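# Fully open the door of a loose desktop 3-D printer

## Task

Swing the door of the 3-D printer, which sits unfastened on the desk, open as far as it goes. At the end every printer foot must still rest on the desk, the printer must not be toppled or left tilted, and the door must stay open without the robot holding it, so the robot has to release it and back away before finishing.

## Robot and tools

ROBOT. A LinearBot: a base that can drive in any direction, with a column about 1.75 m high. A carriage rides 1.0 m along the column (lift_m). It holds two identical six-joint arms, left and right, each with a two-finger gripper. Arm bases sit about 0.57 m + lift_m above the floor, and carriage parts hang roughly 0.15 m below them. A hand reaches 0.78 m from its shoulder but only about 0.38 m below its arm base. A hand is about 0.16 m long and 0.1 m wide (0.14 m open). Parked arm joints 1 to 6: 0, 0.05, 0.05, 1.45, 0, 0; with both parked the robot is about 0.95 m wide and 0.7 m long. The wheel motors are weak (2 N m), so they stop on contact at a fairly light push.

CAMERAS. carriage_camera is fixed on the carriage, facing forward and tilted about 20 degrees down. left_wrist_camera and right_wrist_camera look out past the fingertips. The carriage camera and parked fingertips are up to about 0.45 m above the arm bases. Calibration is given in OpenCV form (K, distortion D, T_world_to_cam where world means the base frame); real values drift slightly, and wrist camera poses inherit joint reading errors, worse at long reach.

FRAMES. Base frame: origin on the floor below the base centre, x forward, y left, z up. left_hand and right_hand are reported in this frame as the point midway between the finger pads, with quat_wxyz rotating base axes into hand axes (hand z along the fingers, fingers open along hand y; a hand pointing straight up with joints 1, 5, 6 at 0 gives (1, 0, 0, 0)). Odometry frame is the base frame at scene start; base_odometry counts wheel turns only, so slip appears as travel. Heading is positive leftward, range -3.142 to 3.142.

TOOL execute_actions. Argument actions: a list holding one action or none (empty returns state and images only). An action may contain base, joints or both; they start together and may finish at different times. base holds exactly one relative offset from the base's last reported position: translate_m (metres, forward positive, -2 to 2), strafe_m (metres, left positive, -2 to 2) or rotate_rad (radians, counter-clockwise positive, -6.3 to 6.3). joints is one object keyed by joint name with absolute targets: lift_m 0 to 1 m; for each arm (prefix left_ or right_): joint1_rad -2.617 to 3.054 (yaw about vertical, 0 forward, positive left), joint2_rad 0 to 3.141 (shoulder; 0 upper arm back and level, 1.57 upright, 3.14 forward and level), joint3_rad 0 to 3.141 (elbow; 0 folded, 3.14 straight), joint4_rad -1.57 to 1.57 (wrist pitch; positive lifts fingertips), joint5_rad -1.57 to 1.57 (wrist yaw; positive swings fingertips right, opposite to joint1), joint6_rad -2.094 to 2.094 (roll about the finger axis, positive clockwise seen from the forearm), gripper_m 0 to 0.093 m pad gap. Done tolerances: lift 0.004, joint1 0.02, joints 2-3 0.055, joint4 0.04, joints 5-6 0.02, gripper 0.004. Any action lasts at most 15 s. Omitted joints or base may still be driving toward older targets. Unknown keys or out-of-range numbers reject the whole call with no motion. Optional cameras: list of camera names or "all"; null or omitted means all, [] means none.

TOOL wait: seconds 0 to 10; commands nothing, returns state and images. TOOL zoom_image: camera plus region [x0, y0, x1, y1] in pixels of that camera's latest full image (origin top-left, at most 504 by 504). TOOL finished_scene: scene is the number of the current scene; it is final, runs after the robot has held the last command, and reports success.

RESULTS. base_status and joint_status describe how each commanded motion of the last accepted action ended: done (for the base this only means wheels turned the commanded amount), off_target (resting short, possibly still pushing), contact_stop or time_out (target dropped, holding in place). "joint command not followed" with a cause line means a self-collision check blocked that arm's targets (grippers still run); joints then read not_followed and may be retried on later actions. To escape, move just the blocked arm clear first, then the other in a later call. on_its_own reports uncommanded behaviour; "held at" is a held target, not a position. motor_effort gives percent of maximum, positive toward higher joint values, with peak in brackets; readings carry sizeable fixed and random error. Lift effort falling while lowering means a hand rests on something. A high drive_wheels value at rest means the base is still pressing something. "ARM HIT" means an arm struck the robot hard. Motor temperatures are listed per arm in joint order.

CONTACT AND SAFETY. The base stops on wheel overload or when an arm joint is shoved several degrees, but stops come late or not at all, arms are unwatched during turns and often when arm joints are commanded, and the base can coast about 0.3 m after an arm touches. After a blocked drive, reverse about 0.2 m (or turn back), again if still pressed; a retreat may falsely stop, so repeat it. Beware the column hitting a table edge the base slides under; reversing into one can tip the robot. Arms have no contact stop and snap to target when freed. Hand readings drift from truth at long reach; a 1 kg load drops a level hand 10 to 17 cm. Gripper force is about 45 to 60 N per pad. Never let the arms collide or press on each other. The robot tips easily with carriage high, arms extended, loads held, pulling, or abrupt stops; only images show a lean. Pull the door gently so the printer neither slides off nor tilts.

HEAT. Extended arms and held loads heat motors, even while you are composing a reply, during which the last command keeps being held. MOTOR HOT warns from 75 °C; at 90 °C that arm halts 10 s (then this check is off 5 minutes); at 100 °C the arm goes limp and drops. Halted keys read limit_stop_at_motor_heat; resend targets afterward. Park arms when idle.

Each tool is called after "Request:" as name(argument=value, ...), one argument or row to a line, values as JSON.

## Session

Request:
execute_actions(
  actions=[],
)

Scene clock: 0.00 s.
Motor temperatures (°C, as the motors report them): left_arm=[31 38 36 33 31 30] | right_arm=[31 29 35 38 31 32]
base_odometry: x=+0.000 y=+0.000 heading=+0.000 (m, m, rad; odometry frame)
base_status: not commanded
joint_positions: lift_m=+0.303 left_joint1_rad=+0.007 left_joint2_rad=+0.046 left_joint3_rad=+0.040 left_joint4_rad=+1.471 left_joint5_rad=-0.050 left_joint6_rad=-0.043 left_gripper_m=+0.094 right_joint1_rad=+0.003 right_joint2_rad=+0.043 right_joint3_rad=+0.046 right_joint4_rad=+1.482 right_joint5_rad=-0.031 right_joint6_rad=+0.015 right_gripper_m=+0.094
joint_status: not commanded
motor_effort: lift_m=+17 drive_wheels=+2 (%)
left_hand: x=+0.2992 y=+0.3238 z=+1.2783 quat_wxyz=(+0.998, -0.026, +0.052, -0.016) (m; base frame)
right_hand: x=+0.2937 y=-0.3096 z=+1.2802 quat_wxyz=(+0.999, -0.015, +0.043, +0.010) (m; base frame)
pictures: carriage_camera, left_wrist_camera, right_wrist_camera
camera_calibration (this result's frames):
carriage_camera: T_world_to_cam=[[0.028028, -0.999602, 0.00321638, -0.00668537], [-0.329624, -0.01228, -0.944032, 1.25506], [0.943696, 0.0253991, -0.329837, 0.245541], [0, 0, 0, 1]] pos_world=[0.18217, 0.00249287, 1.26583]
left_wrist_camera: T_world_to_cam=[[-0.0611667, -0.99526, 0.0756071, 0.238903], [0.746208, -0.0959052, -0.658769, 0.656485], [0.662897, 0.0161239, 0.748537, -1.03844], [0, 0, 0, 1]] pos_world=[0.213119, 0.317475, 1.19172]
right_wrist_camera: T_world_to_cam=[[-0.0250696, -0.99868, 0.0448372, -0.361215], [0.797718, -0.0470164, -0.601196, 0.531216], [0.60251, 0.0206957, 0.797843, -1.07056], [0, 0, 0, 1]] pos_world=[0.212208, -0.313606, 1.1897]
Images, in order (width x height): carriage_camera 672x504, left_wrist_camera 672x504, right_wrist_camera 672x504.

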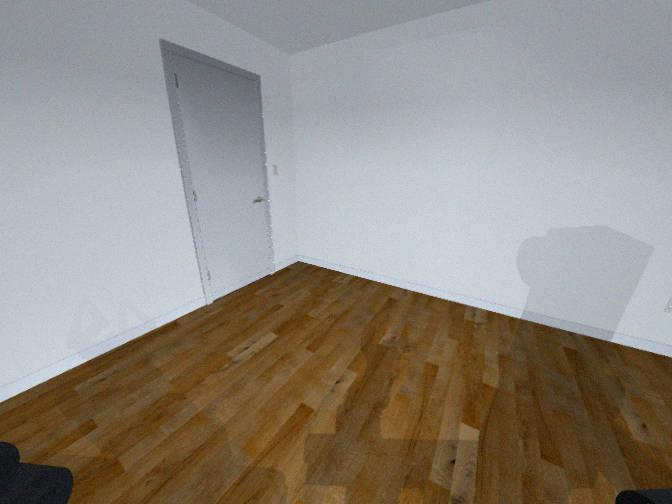

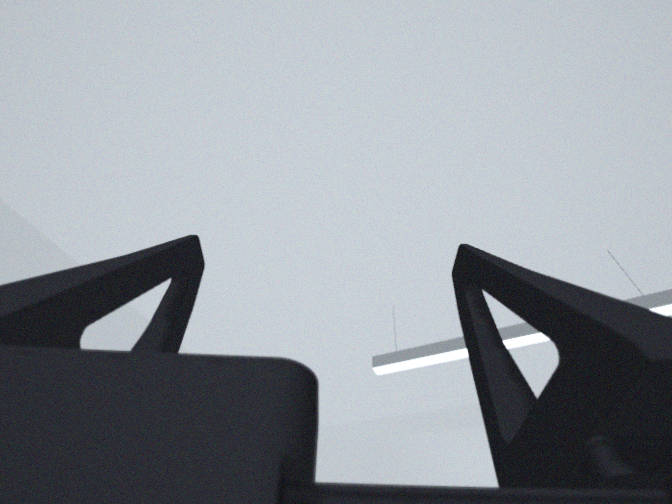

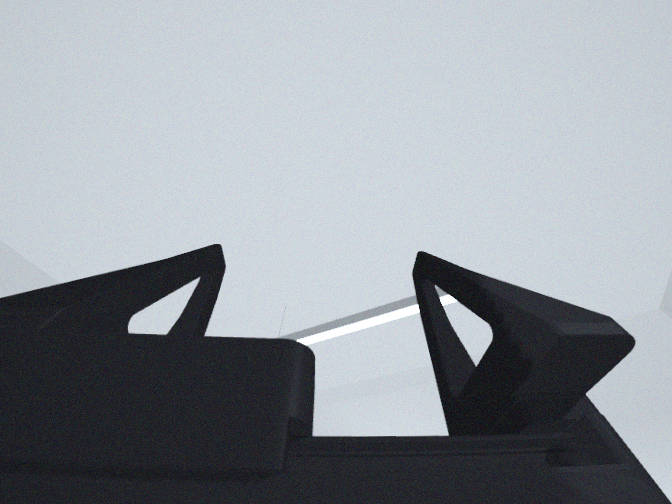

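Facing wall is yawed ~0.3; desk probably behind.

Request:
execute_actions(
  actions=[
    {"base":{"rotate_rad":2.85}},
  ],
  cameras=["carriage_camera"],
)

Scene clock: 6.57 s.
Motor temperatures (°C, as the motors report them): left_arm=[31 38 37 33 31 30] | right_arm=[31 29 36 37 31 32]
base_odometry: x=+0.000 y=+0.000 heading=+2.849 (m, m, rad; odometry frame)
base_status: done
joint_positions: lift_m=+0.303 left_joint1_rad=+0.007 left_joint2_rad=+0.046 left_joint3_rad=+0.040 left_joint4_rad=+1.468 left_joint5_rad=-0.050 left_joint6_rad=-0.043 left_gripper_m=+0.094 right_joint1_rad=+0.003 right_joint2_rad=+0.043 right_joint3_rad=+0.046 right_joint4_rad=+1.482 right_joint5_rad=-0.031 right_joint6_rad=+0.015 right_gripper_m=+0.094
joint_status: not commanded
motor_effort: lift_m=+17(19) drive_wheels=+18(50) (%)
left_hand: x=+0.3000 y=+0.3238 z=+1.2782 quat_wxyz=(+0.998, -0.026, +0.054, -0.016) (m; base frame)
right_hand: x=+0.2938 y=-0.3096 z=+1.2802 quat_wxyz=(+0.999, -0.015, +0.043, +0.010) (m; base frame)
pictures: carriage_camera
camera_calibration (this result's frames):
carriage_camera: T_world_to_cam=[[0.028028, -0.999602, 0.00321638, -0.00668537], [-0.329624, -0.01228, -0.944032, 1.25506], [0.943696, 0.0253991, -0.329837, 0.245541], [0, 0, 0, 1]] pos_world=[0.18217, 0.00249287, 1.26583]
Images, in order (width x height): carriage_camera 672x504.

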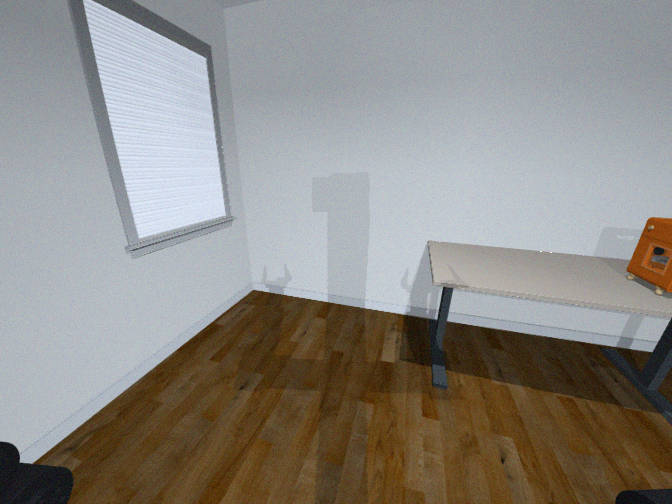

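Request:
execute_actions(
  actions=[
    {"base":{"rotate_rad":-0.2}},
  ],
  cameras=[],
)

Request:
execute_actions(
  actions=[
    {"base":{"strafe_m":-1.1},"joints":{"lift_m":0.25}},
  ],
  cameras=["carriage_camera"],
)

Scene clock: 11.00 s.
Motor temperatures (°C, as the motors report them): left_arm=[31 38 37 32 31 30] | right_arm=[31 30 36 37 31 32]
base_odometry: x=+0.000 y=+0.000 heading=+2.651 (m, m, rad; odometry frame)
base_status: done
joint_positions: lift_m=+0.303 left_joint1_rad=+0.007 left_joint2_rad=+0.046 left_joint3_rad=+0.040 left_joint4_rad=+1.468 left_joint5_rad=-0.050 left_joint6_rad=-0.043 left_gripper_m=+0.094 right_joint1_rad=+0.003 right_joint2_rad=+0.043 right_joint3_rad=+0.046 right_joint4_rad=+1.482 right_joint5_rad=-0.031 right_joint6_rad=+0.015 right_gripper_m=+0.094
joint_status: not commanded
motor_effort: lift_m=+18(17) drive_wheels=-24(28) (%)
left_hand: x=+0.2999 y=+0.3238 z=+1.2782 quat_wxyz=(+0.998, -0.026, +0.054, -0.016) (m; base frame)
right_hand: x=+0.2938 y=-0.3096 z=+1.2802 quat_wxyz=(+0.999, -0.015, +0.043, +0.010) (m; base frame)
pictures: none
No camera images: the call's "cameras" was empty. Leave "cameras" out to get every camera's image.

Scene clock: 15.50 s.
Motor temperatures (°C, as the motors report them): left_arm=[31 38 37 32 31 30] | right_arm=[31 30 36 37 31 32]
base_odometry: x=+0.518 y=+0.971 heading=+2.652 (m, m, rad; odometry frame)
base_status: done
joint_positions: lift_m=+0.250 left_joint1_rad=+0.007 left_joint2_rad=+0.046 left_joint3_rad=+0.040 left_joint4_rad=+1.468 left_joint5_rad=-0.050 left_joint6_rad=-0.043 left_gripper_m=+0.094 right_joint1_rad=+0.003 right_joint2_rad=+0.043 right_joint3_rad=+0.046 right_joint4_rad=+1.482 right_joint5_rad=-0.031 right_joint6_rad=+0.015 right_gripper_m=+0.094
joint_status: all done
motor_effort: lift_m=+13(14) drive_wheels=-10(50) (%)
left_hand: x=+0.2999 y=+0.3238 z=+1.2259 quat_wxyz=(+0.998, -0.026, +0.054, -0.016) (m; base frame)
right_hand: x=+0.2939 y=-0.3096 z=+1.2278 quat_wxyz=(+0.999, -0.015, +0.043, +0.010) (m; base frame)
pictures: carriage_camera
camera_calibration (this result's frames):
carriage_camera: T_world_to_cam=[[0.028028, -0.999602, 0.00321638, -0.00651697], [-0.329624, -0.01228, -0.944032, 1.20564], [0.943696, 0.0253991, -0.329837, 0.228272], [0, 0, 0, 1]] pos_world=[0.18217, 0.00249287, 1.21347]
Images, in order (width x height): carriage_camera 672x504.

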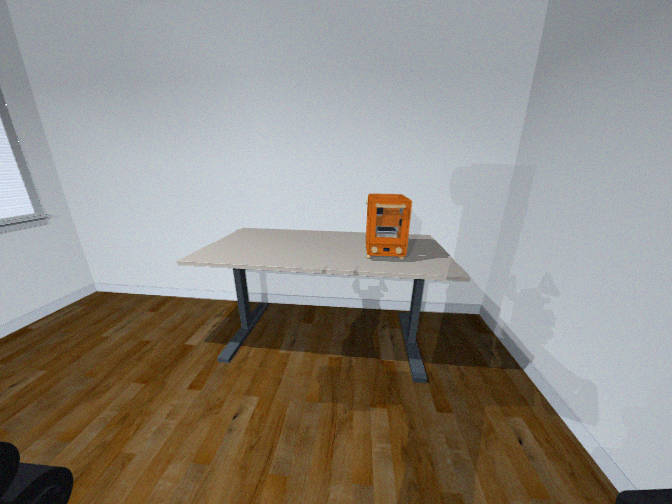

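Request:
execute_actions(
  actions=[
    {"base":{"rotate_rad":-0.13}},
  ],
  cameras=[],
)

Request:
execute_actions(
  actions=[
    {"base":{"translate_m":0.5},"joints":{"left_joint1_rad":-0.1,"left_joint5_rad":1.1,"left_joint2_rad":2.37,"left_joint3_rad":1.88,"left_joint4_rad":0.5,"left_gripper_m":0.07,"right_joint2_rad":0.3,"right_joint3_rad":0.16,"right_joint4_rad":0.16,"right_joint1_rad":0.6,"right_joint5_rad":0.6,"right_joint6_rad":1.57}},
  ],
  cameras=["carriage_camera"],
)

Scene clock: 23.50 s.
Motor temperatures (°C, as the motors report them): left_arm=[31 38 38 32 31 30] | right_arm=[31 30 37 37 31 32]
base_odometry: x=+0.518 y=+0.971 heading=+2.521 (m, m, rad; odometry frame)
base_status: done
joint_positions: lift_m=+0.250 left_joint1_rad=+0.007 left_joint2_rad=+0.046 left_joint3_rad=+0.040 left_joint4_rad=+1.469 left_joint5_rad=-0.050 left_joint6_rad=-0.043 left_gripper_m=+0.094 right_joint1_rad=+0.003 right_joint2_rad=+0.043 right_joint3_rad=+0.046 right_joint4_rad=+1.481 right_joint5_rad=-0.031 right_joint6_rad=+0.015 right_gripper_m=+0.094
joint_status: not commanded
motor_effort: lift_m=+14(13) drive_wheels=-11(26) (%)
left_hand: x=+0.2996 y=+0.3238 z=+1.2259 quat_wxyz=(+0.998, -0.026, +0.053, -0.016) (m; base frame)
right_hand: x=+0.2940 y=-0.3096 z=+1.2278 quat_wxyz=(+0.999, -0.015, +0.043, +0.010) (m; base frame)
pictures: none
No camera images: the call's "cameras" was empty. Leave "cameras" out to get every camera's image.

Scene clock: 26.60 s.
Motor temperatures (°C, as the motors report them): left_arm=[31 39 38 33 31 30] | right_arm=[31 30 37 37 31 32]
base_odometry: x=+0.111 y=+1.262 heading=+2.520 (m, m, rad; odometry frame)
base_status: done
joint_positions: lift_m=+0.250 left_joint1_rad=-0.093 left_joint2_rad=+2.379 left_joint3_rad=+1.868 left_joint4_rad=+0.495 left_joint5_rad=+1.090 left_joint6_rad=-0.043 left_gripper_m=+0.070 right_joint1_rad=+0.592 right_joint2_rad=+0.288 right_joint3_rad=+0.152 right_joint4_rad=+0.162 right_joint5_rad=+0.593 right_joint6_rad=+1.562 right_gripper_m=+0.094
joint_status: all done
motor_effort: lift_m=+15(14) drive_wheels=-10(54) (%)
left_hand: x=+0.8622 y=+0.1067 z=+1.0236 quat_wxyz=(+0.573, +0.379, +0.600, -0.409) (m; base frame)
right_hand: x=+0.5197 y=-0.2641 z=+1.0178 quat_wxyz=(+0.504, +0.496, +0.493, +0.507) (m; base frame)
pictures: carriage_camera
camera_calibration (this result's frames):
carriage_camera: T_world_to_cam=[[0.028028, -0.999602, 0.00321638, -0.00651697], [-0.329624, -0.01228, -0.944032, 1.20564], [0.943696, 0.0253991, -0.329837, 0.228272], [0, 0, 0, 1]] pos_world=[0.18217, 0.00249287, 1.21347]
Images, in order (width x height): carriage_camera 672x504.

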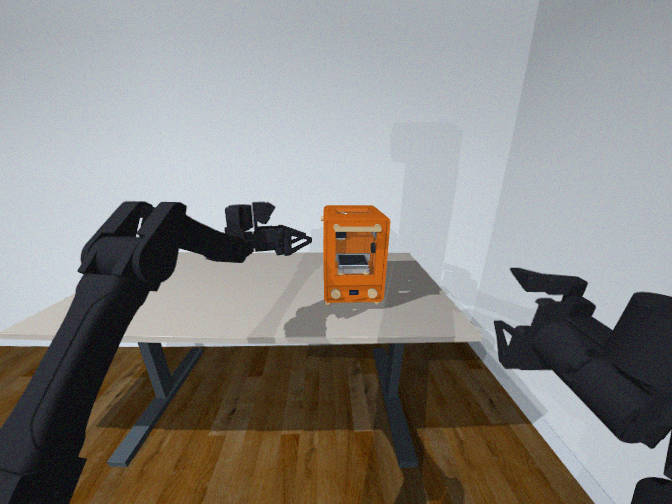

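Request:
execute_actions(
  actions=[
    {"base":{"strafe_m":0.13}},
  ],
  cameras=[],
)

Request:
execute_actions(
  actions=[
    {"base":{"translate_m":0.37}},
  ],
)

Scene clock: 35.07 s.
Motor temperatures (°C, as the motors report them): left_arm=[31 45 40 34 31 30] | right_arm=[31 30 38 39 31 32]
base_odometry: x=+0.035 y=+1.157 heading=+2.520 (m, m, rad; odometry frame)
base_status: done
joint_positions: lift_m=+0.250 left_joint1_rad=-0.098 left_joint2_rad=+2.379 left_joint3_rad=+1.868 left_joint4_rad=+0.496 left_joint5_rad=+1.091 left_joint6_rad=-0.043 left_gripper_m=+0.070 right_joint1_rad=+0.592 right_joint2_rad=+0.288 right_joint3_rad=+0.152 right_joint4_rad=+0.162 right_joint5_rad=+0.595 right_joint6_rad=+1.562 right_gripper_m=+0.094
joint_status: not commanded
motor_effort: lift_m=+18(16) drive_wheels=-4(40) (%)
left_hand: x=+0.8610 y=+0.1036 z=+1.0238 quat_wxyz=(+0.573, +0.381, +0.598, -0.411) (m; base frame)
right_hand: x=+0.5197 y=-0.2643 z=+1.0178 quat_wxyz=(+0.505, +0.497, +0.492, +0.506) (m; base frame)
pictures: none
No camera images: the call's "cameras" was empty. Leave "cameras" out to get every camera's image.

Scene clock: 37.80 s.
Motor temperatures (°C, as the motors report them): left_arm=[31 47 40 35 31 30] | right_arm=[31 30 39 39 31 32]
base_odometry: x=-0.266 y=+1.372 heading=+2.521 (m, m, rad; odometry frame)
base_status: done
joint_positions: lift_m=+0.250 left_joint1_rad=-0.098 left_joint2_rad=+2.379 left_joint3_rad=+1.868 left_joint4_rad=+0.499 left_joint5_rad=+1.092 left_joint6_rad=-0.043 left_gripper_m=+0.070 right_joint1_rad=+0.592 right_joint2_rad=+0.288 right_joint3_rad=+0.152 right_joint4_rad=+0.162 right_joint5_rad=+0.595 right_joint6_rad=+1.562 right_gripper_m=+0.094
joint_status: not commanded
motor_effort: lift_m=+17(14) drive_wheels=-10(44) (%)
left_hand: x=+0.8608 y=+0.1036 z=+1.0242 quat_wxyz=(+0.573, +0.382, +0.597, -0.411) (m; base frame)
right_hand: x=+0.5197 y=-0.2643 z=+1.0178 quat_wxyz=(+0.505, +0.497, +0.492, +0.506) (m; base frame)
pictures: carriage_camera, left_wrist_camera, right_wrist_camera
camera_calibration (this result's frames):
carriage_camera: T_world_to_cam=[[0.028028, -0.999602, 0.00321638, -0.00651697], [-0.329624, -0.01228, -0.944032, 1.20564], [0.943696, 0.0253991, -0.329837, 0.228272], [0, 0, 0, 1]] pos_world=[0.18217, 0.00249287, 1.21347]
left_wrist_camera: T_world_to_cam=[[-0.917995, -0.38711, 0.0862002, 0.737077], [-0.29224, 0.513345, -0.80689, 1.03142], [0.268105, -0.765913, -0.584378, 0.569033], [0, 0, 0, 1]] pos_world=[0.825495, 0.191685, 1.10124]
right_wrist_camera: T_world_to_cam=[[0.0323272, -0.0417985, -0.998603, 0.986462], [-0.528522, 0.84729, -0.0525745, 0.562585], [0.848304, 0.529483, 0.00529907, -0.184844], [0, 0, 0, 1]] pos_world=[0.422253, -0.337568, 1.01564]
Images, in order (width x height): carriage_camera 672x504, left_wrist_camera 672x504, right_wrist_camera 672x504.

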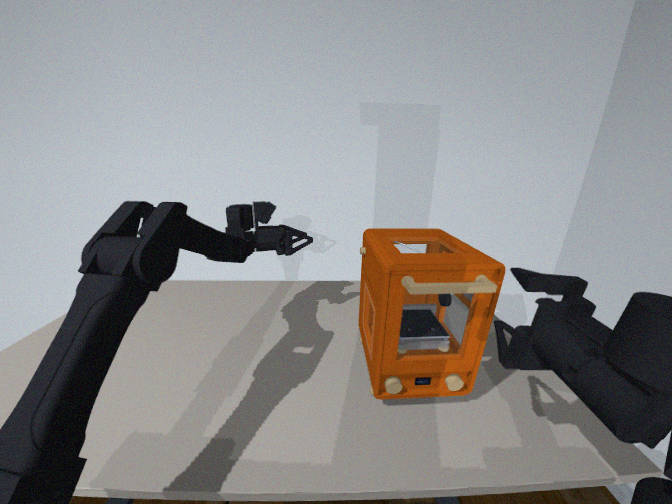

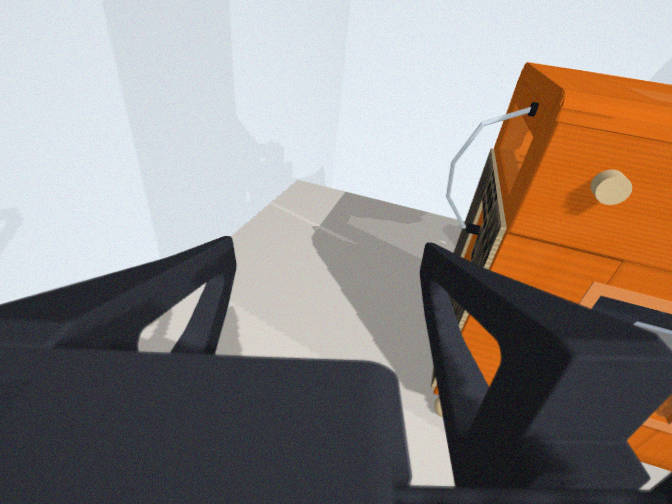

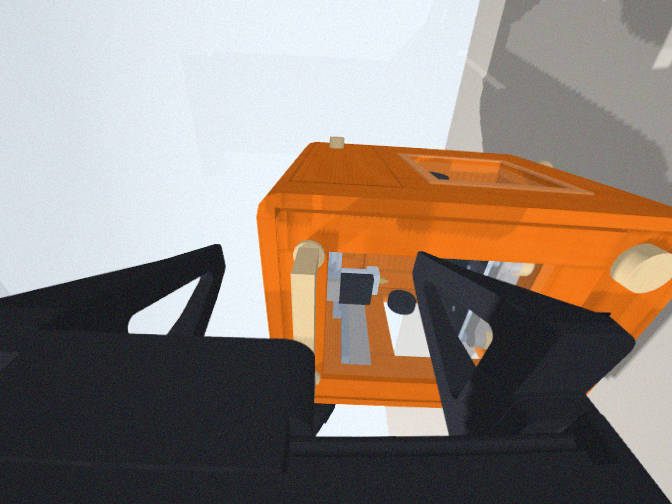

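Request:
execute_actions(
  actions=[
    {"base":{"strafe_m":0.03},"joints":{"left_joint1_rad":-0.4,"left_joint2_rad":2.4,"right_joint3_rad":0.18}},
  ],
)

Scene clock: 44.07 s.
Motor temperatures (°C, as the motors report them): left_arm=[31 50 41 35 31 30] | right_arm=[31 30 39 40 31 32]
base_odometry: x=-0.284 y=+1.348 heading=+2.521 (m, m, rad; odometry frame)
base_status: done
joint_positions: lift_m=+0.250 left_joint1_rad=-0.403 left_joint2_rad=+2.384 left_joint3_rad=+1.868 left_joint4_rad=+0.501 left_joint5_rad=+1.095 left_joint6_rad=-0.043 left_gripper_m=+0.070 right_joint1_rad=+0.592 right_joint2_rad=+0.288 right_joint3_rad=+0.153 right_joint4_rad=+0.161 right_joint5_rad=+0.596 right_joint6_rad=+1.562 right_gripper_m=+0.094
joint_status: all done
motor_effort: lift_m=+16(16) drive_wheels=-3(31) (%)
left_hand: x=+0.7703 y=-0.0637 z=+1.0214 quat_wxyz=(+0.502, +0.468, +0.533, -0.494) (m; base frame)
right_hand: x=+0.5197 y=-0.2646 z=+1.0179 quat_wxyz=(+0.505, +0.497, +0.492, +0.506) (m; base frame)
pictures: carriage_camera, left_wrist_camera, right_wrist_camera
camera_calibration (this result's frames):
carriage_camera: T_world_to_cam=[[0.028028, -0.999602, 0.00321638, -0.00651697], [-0.329624, -0.01228, -0.944032, 1.20564], [0.943696, 0.0253991, -0.329837, 0.228272], [0, 0, 0, 1]] pos_world=[0.18217, 0.00249287, 1.21347]
left_wrist_camera: T_world_to_cam=[[-0.991789, -0.0912421, 0.0896046, 0.661696], [-0.126036, 0.578757, -0.805702, 0.963502], [0.0216547, -0.81038, -0.585505, 0.651642], [0, 0, 0, 1]] pos_world=[0.763588, 0.0308189, 1.09854]
right_wrist_camera: T_world_to_cam=[[0.0322416, -0.0418153, -0.998605, 0.986681], [-0.52723, 0.848097, -0.0525354, 0.56232], [0.849111, 0.528188, 0.00529772, -0.185445], [0, 0, 0, 1]] pos_world=[0.422123, -0.337693, 1.01583]
Images, in order (width x height): carriage_camera 672x504, left_wrist_camera 672x504, right_wrist_camera 672x504.

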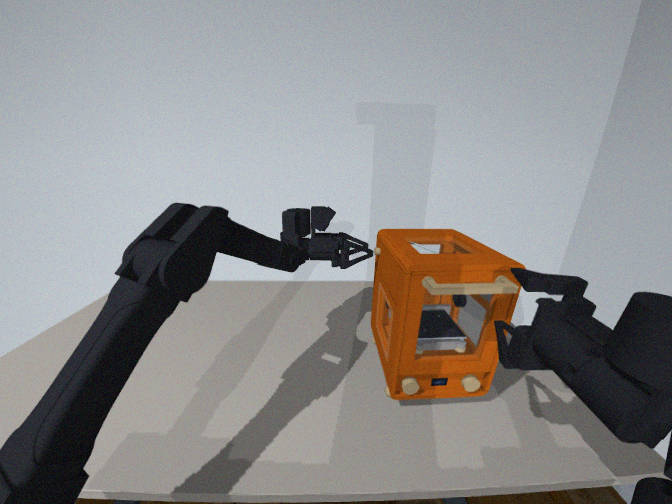

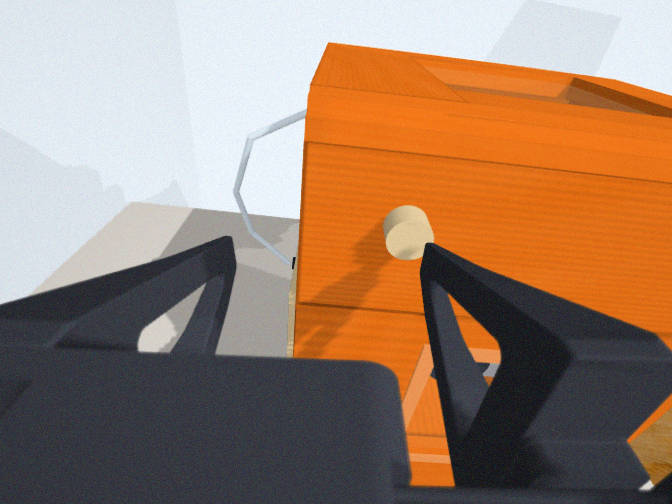

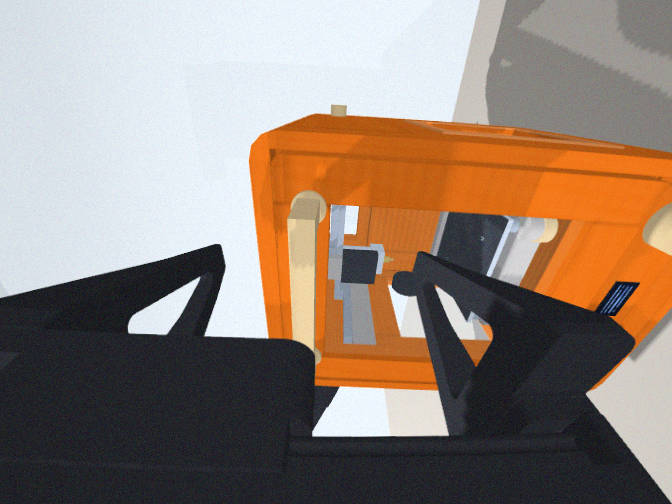

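Request:
execute_actions(
  actions=[
    {"joints":{"left_joint1_rad":-0.46,"left_joint5_rad":1.08,"left_joint2_rad":2.41,"left_joint3_rad":1.87,"right_joint2_rad":0.5,"right_joint3_rad":0.23,"right_joint4_rad":0.27}},
  ],
  cameras=["left_wrist_camera","right_wrist_camera"],
)

Scene clock: 50.33 s.
Motor temperatures (°C, as the motors report them): left_arm=[31 52 41 36 31 30] | right_arm=[31 30 41 40 31 32]
base_odometry: x=-0.284 y=+1.348 heading=+2.521 (m, m, rad; odometry frame)
base_status: not commanded
joint_positions: lift_m=+0.250 left_joint1_rad=-0.420 left_joint2_rad=+2.390 left_joint3_rad=+1.868 left_joint4_rad=+0.502 left_joint5_rad=+1.080 left_joint6_rad=-0.043 left_gripper_m=+0.070 right_joint1_rad=+0.592 right_joint2_rad=+0.491 right_joint3_rad=+0.217 right_joint4_rad=+0.257 right_joint5_rad=+0.596 right_joint6_rad=+1.563 right_gripper_m=+0.094
joint_status: left_joint1_rad off_target (ended at -0.420, target -0.460); the others done
motor_effort: lift_m=+14(16) drive_wheels=-3(3) (%)
left_hand: x=+0.7669 y=-0.0724 z=+1.0179 quat_wxyz=(+0.500, +0.468, +0.534, -0.495) (m; base frame)
right_hand: x=+0.5376 y=-0.2526 z=+1.0229 quat_wxyz=(+0.502, +0.500, +0.507, +0.491) (m; base frame)
pictures: left_wrist_camera, right_wrist_camera
camera_calibration (this result's frames):
left_wrist_camera: T_world_to_cam=[[-0.99152, -0.0891895, 0.0945197, 0.652777], [-0.12887, 0.580939, -0.80368, 0.965498], [0.0167697, -0.809046, -0.587506, 0.648557], [0, 0, 0, 1]] pos_world=[0.760789, 0.0220381, 1.09528]
right_wrist_camera: T_world_to_cam=[[-0.00379467, -0.065649, -0.997836, 1.00417], [-0.529149, 0.846828, -0.0537017, 0.563722], [0.848521, 0.5278, -0.0379515, -0.162593], [0, 0, 0, 1]] pos_world=[0.440067, -0.325637, 1.02609]
Images, in order (width x height): left_wrist_camera 672x504, right_wrist_camera 672x504.

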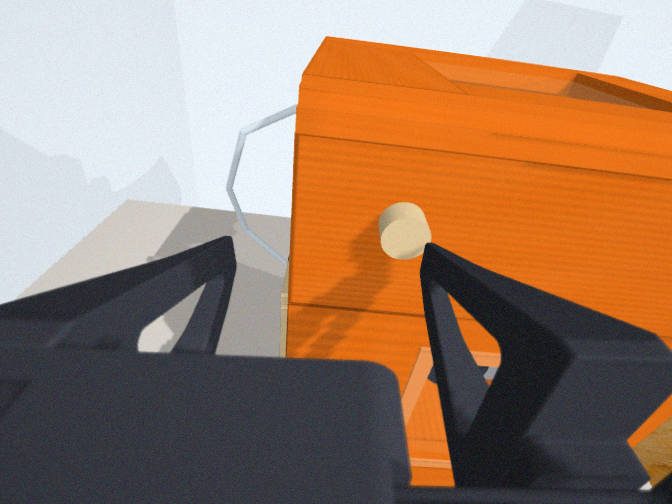

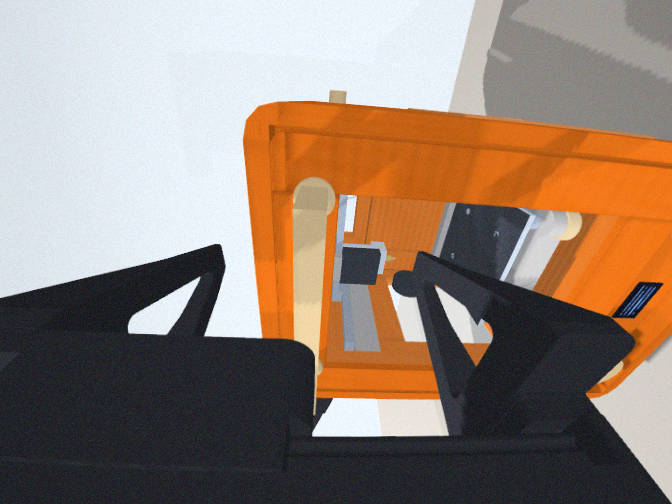

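Request:
execute_actions(
  actions=[
    {"joints":{"left_joint1_rad":-0.44,"left_gripper_m":0.0,"right_joint2_rad":0.6,"right_joint3_rad":0.27,"right_joint4_rad":0.31}},
  ],
  cameras=["left_wrist_camera","right_wrist_camera"],
)

Request:
execute_actions(
  actions=[
    {"joints":{"right_gripper_m":0.0}},
  ],
  cameras=["left_wrist_camera","right_wrist_camera"],
)

Scene clock: 55.27 s.
Motor temperatures (°C, as the motors report them): left_arm=[31 52 42 36 31 30] | right_arm=[31 30 41 41 31 32]
base_odometry: x=-0.284 y=+1.348 heading=+2.521 (m, m, rad; odometry frame)
base_status: not commanded
joint_positions: lift_m=+0.250 left_joint1_rad=-0.433 left_joint2_rad=+2.390 left_joint3_rad=+1.868 left_joint4_rad=+0.502 left_joint5_rad=+1.091 left_joint6_rad=-0.043 left_gripper_m=+0.000 right_joint1_rad=+0.592 right_joint2_rad=+0.591 right_joint3_rad=+0.253 right_joint4_rad=+0.291 right_joint5_rad=+0.596 right_joint6_rad=+1.563 right_gripper_m=+0.094
joint_status: all done
motor_effort: lift_m=+13(15) drive_wheels=-3(3) (%)
left_hand: x=+0.7600 y=-0.0788 z=+1.0179 quat_wxyz=(+0.494, +0.474, +0.529, -0.501) (m; base frame)
right_hand: x=+0.5478 y=-0.2457 z=+1.0231 quat_wxyz=(+0.500, +0.502, +0.517, +0.480) (m; base frame)
pictures: left_wrist_camera, right_wrist_camera
camera_calibration (this result's frames):
left_wrist_camera: T_world_to_cam=[[-0.993367, -0.06532, 0.0946275, 0.648467], [-0.11495, 0.583705, -0.803788, 0.958147], [-0.0027311, -0.809334, -0.587342, 0.658073], [0, 0, 0, 1]] pos_world=[0.756102, 0.0156843, 1.0953]
right_wrist_camera: T_world_to_cam=[[-0.0281052, -0.0819838, -0.996237, 1.01245], [-0.53047, 0.84594, -0.05465, 0.564798], [0.847238, 0.526938, -0.0672653, -0.144398], [0, 0, 0, 1]] pos_world=[0.450403, -0.318692, 1.0298]
Images, in order (width x height): left_wrist_camera 672x504, right_wrist_camera 672x504.

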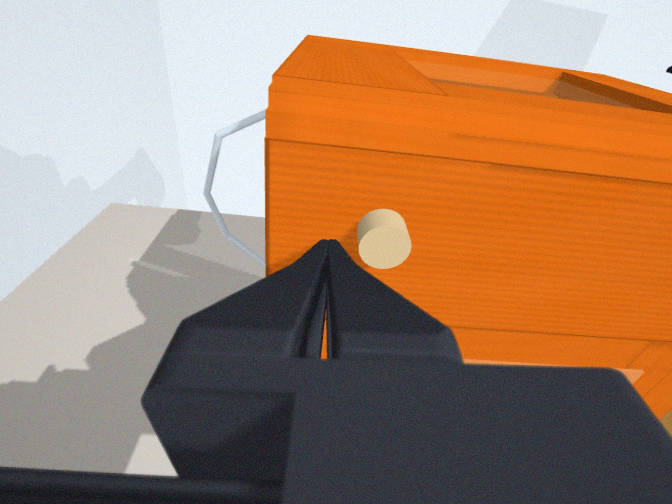

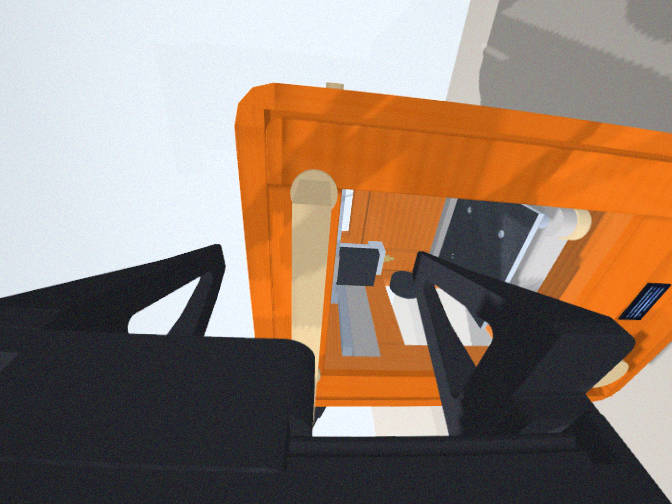

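Scene clock: 56.00 s.
Motor temperatures (°C, as the motors report them): left_arm=[31 53 42 36 30 30] | right_arm=[31 30 41 41 31 32]
base_odometry: x=-0.284 y=+1.348 heading=+2.521 (m, m, rad; odometry frame)
base_status: not commanded
joint_positions: lift_m=+0.250 left_joint1_rad=-0.433 left_joint2_rad=+2.390 left_joint3_rad=+1.868 left_joint4_rad=+0.502 left_joint5_rad=+1.089 left_joint6_rad=-0.043 left_gripper_m=+0.000 right_joint1_rad=+0.592 right_joint2_rad=+0.591 right_joint3_rad=+0.256 right_joint4_rad=+0.304 right_joint5_rad=+0.596 right_joint6_rad=+1.580 right_gripper_m=+0.012
joint_status: right_gripper_m off_target (ended at +0.012, target +0.000)
motor_effort: lift_m=+15(15) drive_wheels=-2(4) (%)
left_hand: x=+0.7603 y=-0.0788 z=+1.0179 quat_wxyz=(+0.494, +0.474, +0.529, -0.501) (m; base frame)
right_hand: x=+0.5480 y=-0.2455 z=+1.0275 quat_wxyz=(+0.497, +0.505, +0.507, +0.490) (m; base frame)
pictures: left_wrist_camera, right_wrist_camera
camera_calibration (this result's frames):
left_wrist_camera: T_world_to_cam=[[-0.993243, -0.0672175, 0.0946091, 0.648568], [-0.11605, 0.583513, -0.803769, 0.958973], [-0.0011782, -0.809317, -0.58737, 0.656933], [0, 0, 0, 1]] pos_world=[0.756248, 0.0156896, 1.0953]
right_wrist_camera: T_world_to_cam=[[-0.0147837, -0.0559437, -0.998324, 1.01812], [-0.529691, 0.847264, -0.0396347, 0.549447], [0.848062, 0.528218, -0.0421586, -0.170298], [0, 0, 0, 1]] pos_world=[0.450512, -0.318615, 1.03101]
Images, in order (width x height): left_wrist_camera 672x504, right_wrist_camera 672x504.

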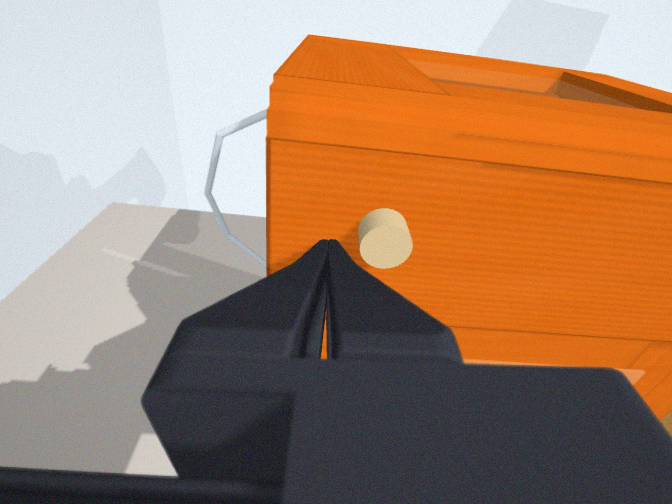

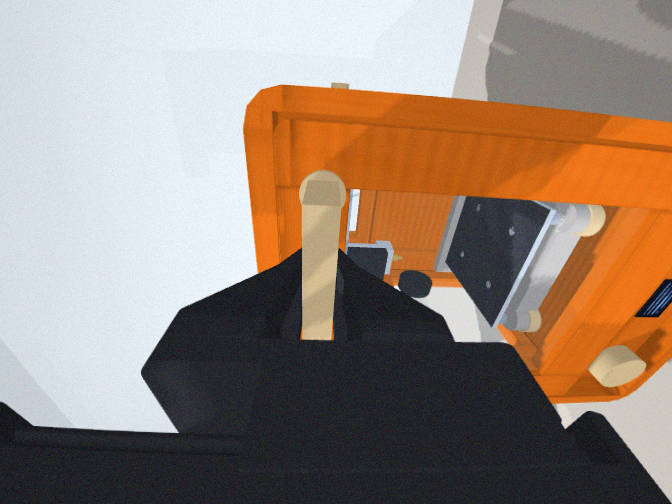

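Request:
execute_actions(
  actions=[
    {"joints":{"left_joint1_rad":-0.4,"left_gripper_m":0.08,"left_joint2_rad":2.35,"left_joint3_rad":1.8,"left_joint4_rad":0.54}},
  ],
  cameras=[],
)

Request:
execute_actions(
  actions=[
    {"joints":{"left_joint1_rad":-0.49,"left_joint5_rad":1.06}},
  ],
  cameras=["left_wrist_camera"],
)

Scene clock: 60.57 s.
Motor temperatures (°C, as the motors report them): left_arm=[31 53 42 36 31 30] | right_arm=[31 30 42 41 31 32]
base_odometry: x=-0.284 y=+1.348 heading=+2.521 (m, m, rad; odometry frame)
base_status: not commanded
joint_positions: lift_m=+0.250 left_joint1_rad=-0.394 left_joint2_rad=+2.359 left_joint3_rad=+1.815 left_joint4_rad=+0.534 left_joint5_rad=+1.069 left_joint6_rad=-0.043 left_gripper_m=+0.080 right_joint1_rad=+0.592 right_joint2_rad=+0.591 right_joint3_rad=+0.256 right_joint4_rad=+0.304 right_joint5_rad=+0.596 right_joint6_rad=+1.580 right_gripper_m=+0.012
joint_status: all done
motor_effort: lift_m=+16(13) drive_wheels=-3(5) (%)
left_hand: x=+0.7722 y=-0.0560 z=+1.0199 quat_wxyz=(+0.512, +0.459, +0.540, -0.485) (m; base frame)
right_hand: x=+0.5480 y=-0.2456 z=+1.0275 quat_wxyz=(+0.497, +0.506, +0.507, +0.490) (m; base frame)
pictures: none
No camera images: the call's "cameras" was empty. Leave "cameras" out to get every camera's image.

Scene clock: 61.20 s.
Motor temperatures (°C, as the motors report them): left_arm=[31 54 42 36 30 30] | right_arm=[31 30 42 41 31 32]
base_odometry: x=-0.284 y=+1.348 heading=+2.521 (m, m, rad; odometry frame)
base_status: not commanded
joint_positions: lift_m=+0.250 left_joint1_rad=-0.463 left_joint2_rad=+2.358 left_joint3_rad=+1.814 left_joint4_rad=+0.536 left_joint5_rad=+1.061 left_joint6_rad=-0.043 left_gripper_m=+0.080 right_joint1_rad=+0.592 right_joint2_rad=+0.591 right_joint3_rad=+0.256 right_joint4_rad=+0.303 right_joint5_rad=+0.609 right_joint6_rad=+1.581 right_gripper_m=+0.012
joint_status: left_joint1_rad off_target (ended at -0.463, target -0.490); the others done
motor_effort: lift_m=+11(15) drive_wheels=+4(4) (%)
left_hand: x=+0.7465 y=-0.0897 z=+1.0204 quat_wxyz=(+0.498, +0.476, +0.525, -0.500) (m; base frame)
right_hand: x=+0.5480 y=-0.2477 z=+1.0274 quat_wxyz=(+0.500, +0.509, +0.504, +0.487) (m; base frame)
pictures: left_wrist_camera
camera_calibration (this result's frames):
left_wrist_camera: T_world_to_cam=[[-0.994366, -0.0648796, 0.083832, 0.645977], [-0.105937, 0.57975, -0.807878, 0.962067], [0.00381328, -0.812207, -0.583356, 0.641485], [0, 0, 0, 1]] pos_world=[0.741809, 0.00517162, 1.09729]
Images, in order (width x height): left_wrist_camera 672x504.

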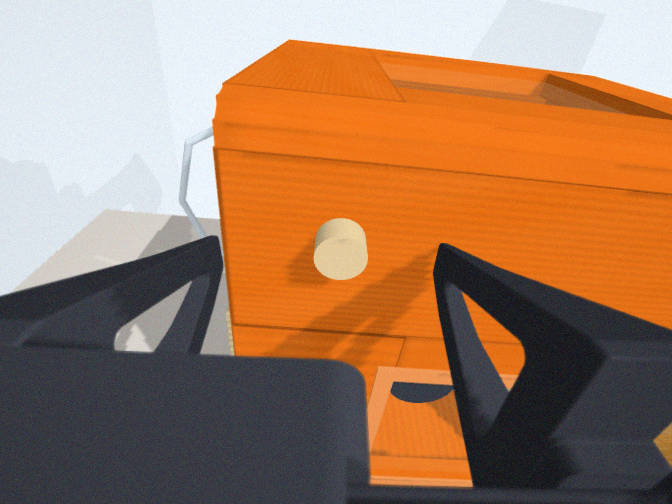

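Centered. Close.

Request:
execute_actions(
  actions=[
    {"joints":{"left_joint1_rad":-0.49,"left_gripper_m":0.0}},
  ],
  cameras=["left_wrist_camera"],
)

Scene clock: 66.60 s.
Motor temperatures (°C, as the motors report them): left_arm=[31 56 42 37 30 30] | right_arm=[31 30 42 41 31 32]
base_odometry: x=-0.284 y=+1.348 heading=+2.521 (m, m, rad; odometry frame)
base_status: not commanded
joint_positions: lift_m=+0.250 left_joint1_rad=-0.466 left_joint2_rad=+2.357 left_joint3_rad=+1.814 left_joint4_rad=+0.536 left_joint5_rad=+1.065 left_joint6_rad=-0.043 left_gripper_m=+0.016 right_joint1_rad=+0.592 right_joint2_rad=+0.591 right_joint3_rad=+0.256 right_joint4_rad=+0.303 right_joint5_rad=+0.607 right_joint6_rad=+1.581 right_gripper_m=+0.012
joint_status: left_joint1_rad off_target (ended at -0.466, target -0.490); left_gripper_m off_target (ended at +0.016, target +0.000)
motor_effort: lift_m=+15(17) drive_wheels=+4(5) (%)
left_hand: x=+0.7444 y=-0.0913 z=+1.0212 quat_wxyz=(+0.497, +0.478, +0.522, -0.502) (m; base frame)
right_hand: x=+0.5480 y=-0.2475 z=+1.0274 quat_wxyz=(+0.499, +0.508, +0.504, +0.488) (m; base frame)
pictures: left_wrist_camera
camera_calibration (this result's frames):
left_wrist_camera: T_world_to_cam=[[-0.994953, -0.0576116, 0.0821509, 0.646483], [-0.100333, 0.579938, -0.808459, 0.959796], [-0.00106583, -0.812621, -0.582792, 0.643641], [0, 0, 0, 1]] pos_world=[0.740205, 0.00365845, 1.09795]
Images, in order (width x height): left_wrist_camera 672x504.

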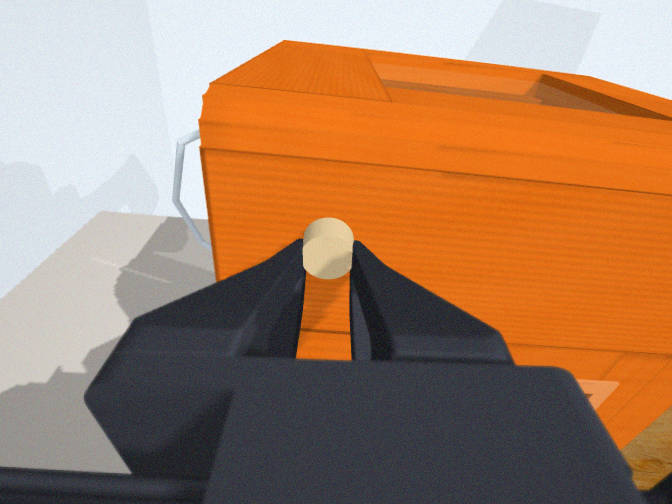

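Pull.

Request:
execute_actions(
  actions=[
    {"joints":{"right_joint2_rad":0.2,"right_joint3_rad":0.1,"right_joint4_rad":0.12,"right_joint1_rad":0.65,"right_joint5_rad":0.65,"left_joint1_rad":-0.47,"left_joint2_rad":2.39,"left_joint3_rad":1.86}},
  ],
  cameras=["carriage_camera"],
)

Request:
zoom_image(
  camera="carriage_camera",
  region=[360,210,570,420],
)

Scene clock: 70.90 s.
Motor temperatures (°C, as the motors report them): left_arm=[31 57 42 37 31 30] | right_arm=[31 29 42 41 31 32]
base_odometry: x=-0.284 y=+1.348 heading=+2.521 (m, m, rad; odometry frame)
base_status: not commanded
joint_positions: lift_m=+0.250 left_joint1_rad=-0.511 left_joint2_rad=+2.374 left_joint3_rad=+1.847 left_joint4_rad=+0.544 left_joint5_rad=+1.114 left_joint6_rad=-0.038 left_gripper_m=+0.016 right_joint1_rad=+0.641 right_joint2_rad=+0.224 right_joint3_rad=+0.132 right_joint4_rad=+0.178 right_joint5_rad=+0.603 right_joint6_rad=+1.529 right_gripper_m=+0.012
joint_status: left_joint1_rad off_target (ended at -0.511, target -0.470); right_joint4_rad off_target (ended at +0.178, target +0.120); right_joint5_rad off_target (ended at +0.603, target +0.650); the others done
motor_effort: lift_m=+16(16) drive_wheels=-2(4) (%)
left_hand: x=+0.7211 y=-0.1138 z=+1.0253 quat_wxyz=(+0.482, +0.506, +0.490, -0.521) (m; base frame)
right_hand: x=+0.5118 y=-0.2575 z=+1.0254 quat_wxyz=(+0.506, +0.475, +0.489, +0.528) (m; base frame)
pictures: carriage_camera
camera_calibration (this result's frames):
carriage_camera: T_world_to_cam=[[0.028028, -0.999602, 0.00321638, -0.00651697], [-0.329624, -0.01228, -0.944032, 1.20564], [0.943696, 0.0253991, -0.329837, 0.228272], [0, 0, 0, 1]] pos_world=[0.18217, 0.00249287, 1.21347]
Images, in order (width x height): carriage_camera 672x504.

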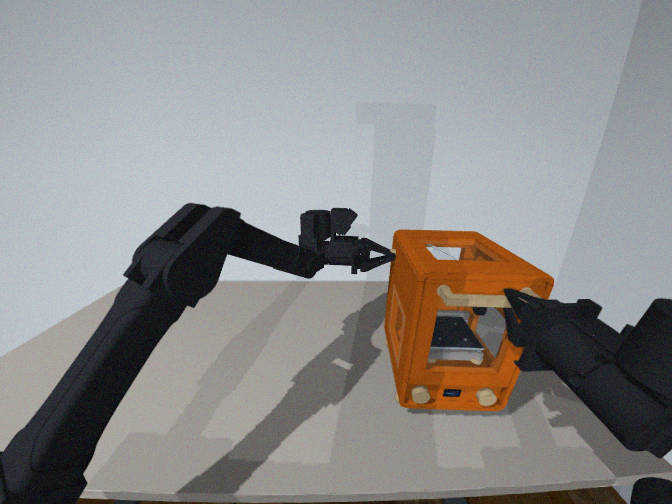

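Region (360, 210, 570, 420) of carriage_camera's 672x504 image, scaled by 2.400, with more detail than that image has.

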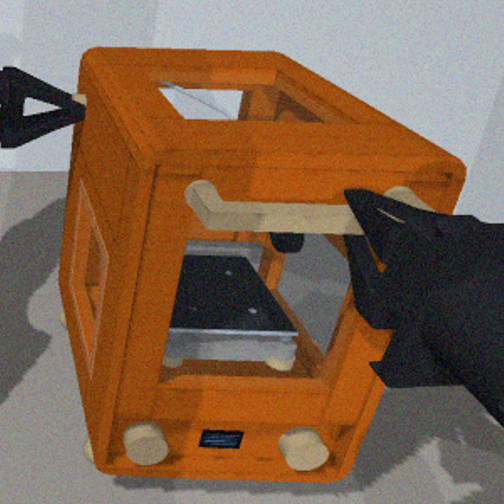

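Request:
execute_actions(
  actions=[
    {"base":{"translate_m":-0.05},"joints":{"left_joint1_rad":-0.42,"left_joint5_rad":1.0,"left_joint2_rad":2.52,"left_joint3_rad":2.1,"left_joint4_rad":0.47}},
  ],
  cameras=["carriage_camera"],
)

Request:
zoom_image(
  camera="carriage_camera",
  region=[360,210,570,420],
)

Scene clock: 76.80 s.
Motor temperatures (°C, as the motors report them): left_arm=[31 57 43 37 31 30] | right_arm=[31 29 42 41 31 32]
base_odometry: x=-0.243 y=+1.318 heading=+2.521 (m, m, rad; odometry frame)
base_status: done
joint_positions: lift_m=+0.250 left_joint1_rad=-0.461 left_joint2_rad=+2.514 left_joint3_rad=+2.081 left_joint4_rad=+0.460 left_joint5_rad=+1.046 left_joint6_rad=-0.051 left_gripper_m=+0.016 right_joint1_rad=+0.644 right_joint2_rad=+0.213 right_joint3_rad=+0.103 right_joint4_rad=+0.132 right_joint5_rad=+0.632 right_joint6_rad=+1.557 right_gripper_m=+0.013
joint_status: left_joint1_rad off_target (ended at -0.461, target -0.420); left_joint5_rad off_target (ended at +1.047, target +1.000); the others done
on_its_own: right_joint4_rad moved -0.045 to your old target +0.120; right_joint5_rad moved +0.029 to your old target +0.650
motor_effort: lift_m=+16(15) drive_wheels=+5(34) (%)
left_hand: x=+0.7799 y=-0.1034 z=+1.0222 quat_wxyz=(+0.512, +0.473, +0.519, -0.494) (m; base frame)
right_hand: x=+0.5123 y=-0.2612 z=+1.0044 quat_wxyz=(+0.501, +0.492, +0.498, +0.508) (m; base frame)
pictures: carriage_camera
camera_calibration (this result's frames):
carriage_camera: T_world_to_cam=[[0.028028, -0.999602, 0.00321638, -0.00651697], [-0.329624, -0.01228, -0.944032, 1.20564], [0.943696, 0.0253991, -0.329837, 0.228272], [0, 0, 0, 1]] pos_world=[0.18217, 0.00249287, 1.21347]
Images, in order (width x height): carriage_camera 672x504.

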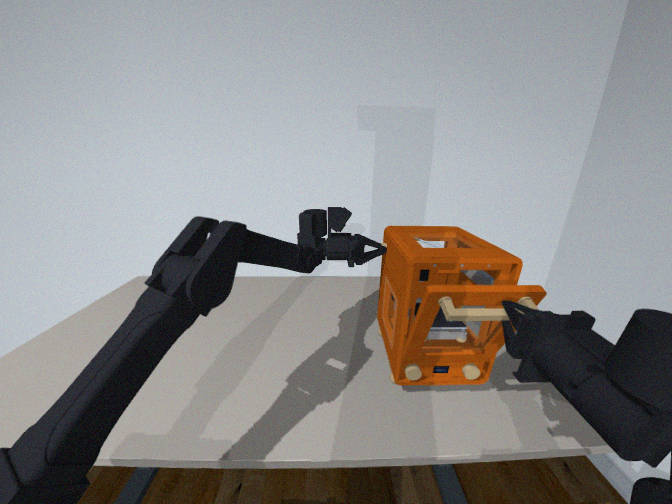

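Region (360, 210, 570, 420) of carriage_camera's 672x504 image, scaled by 2.400, with more detail than that image has.

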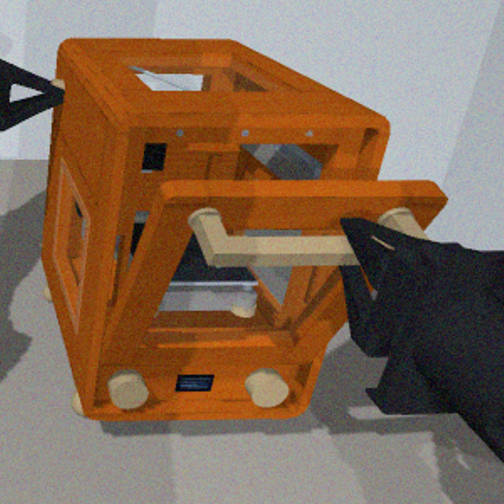

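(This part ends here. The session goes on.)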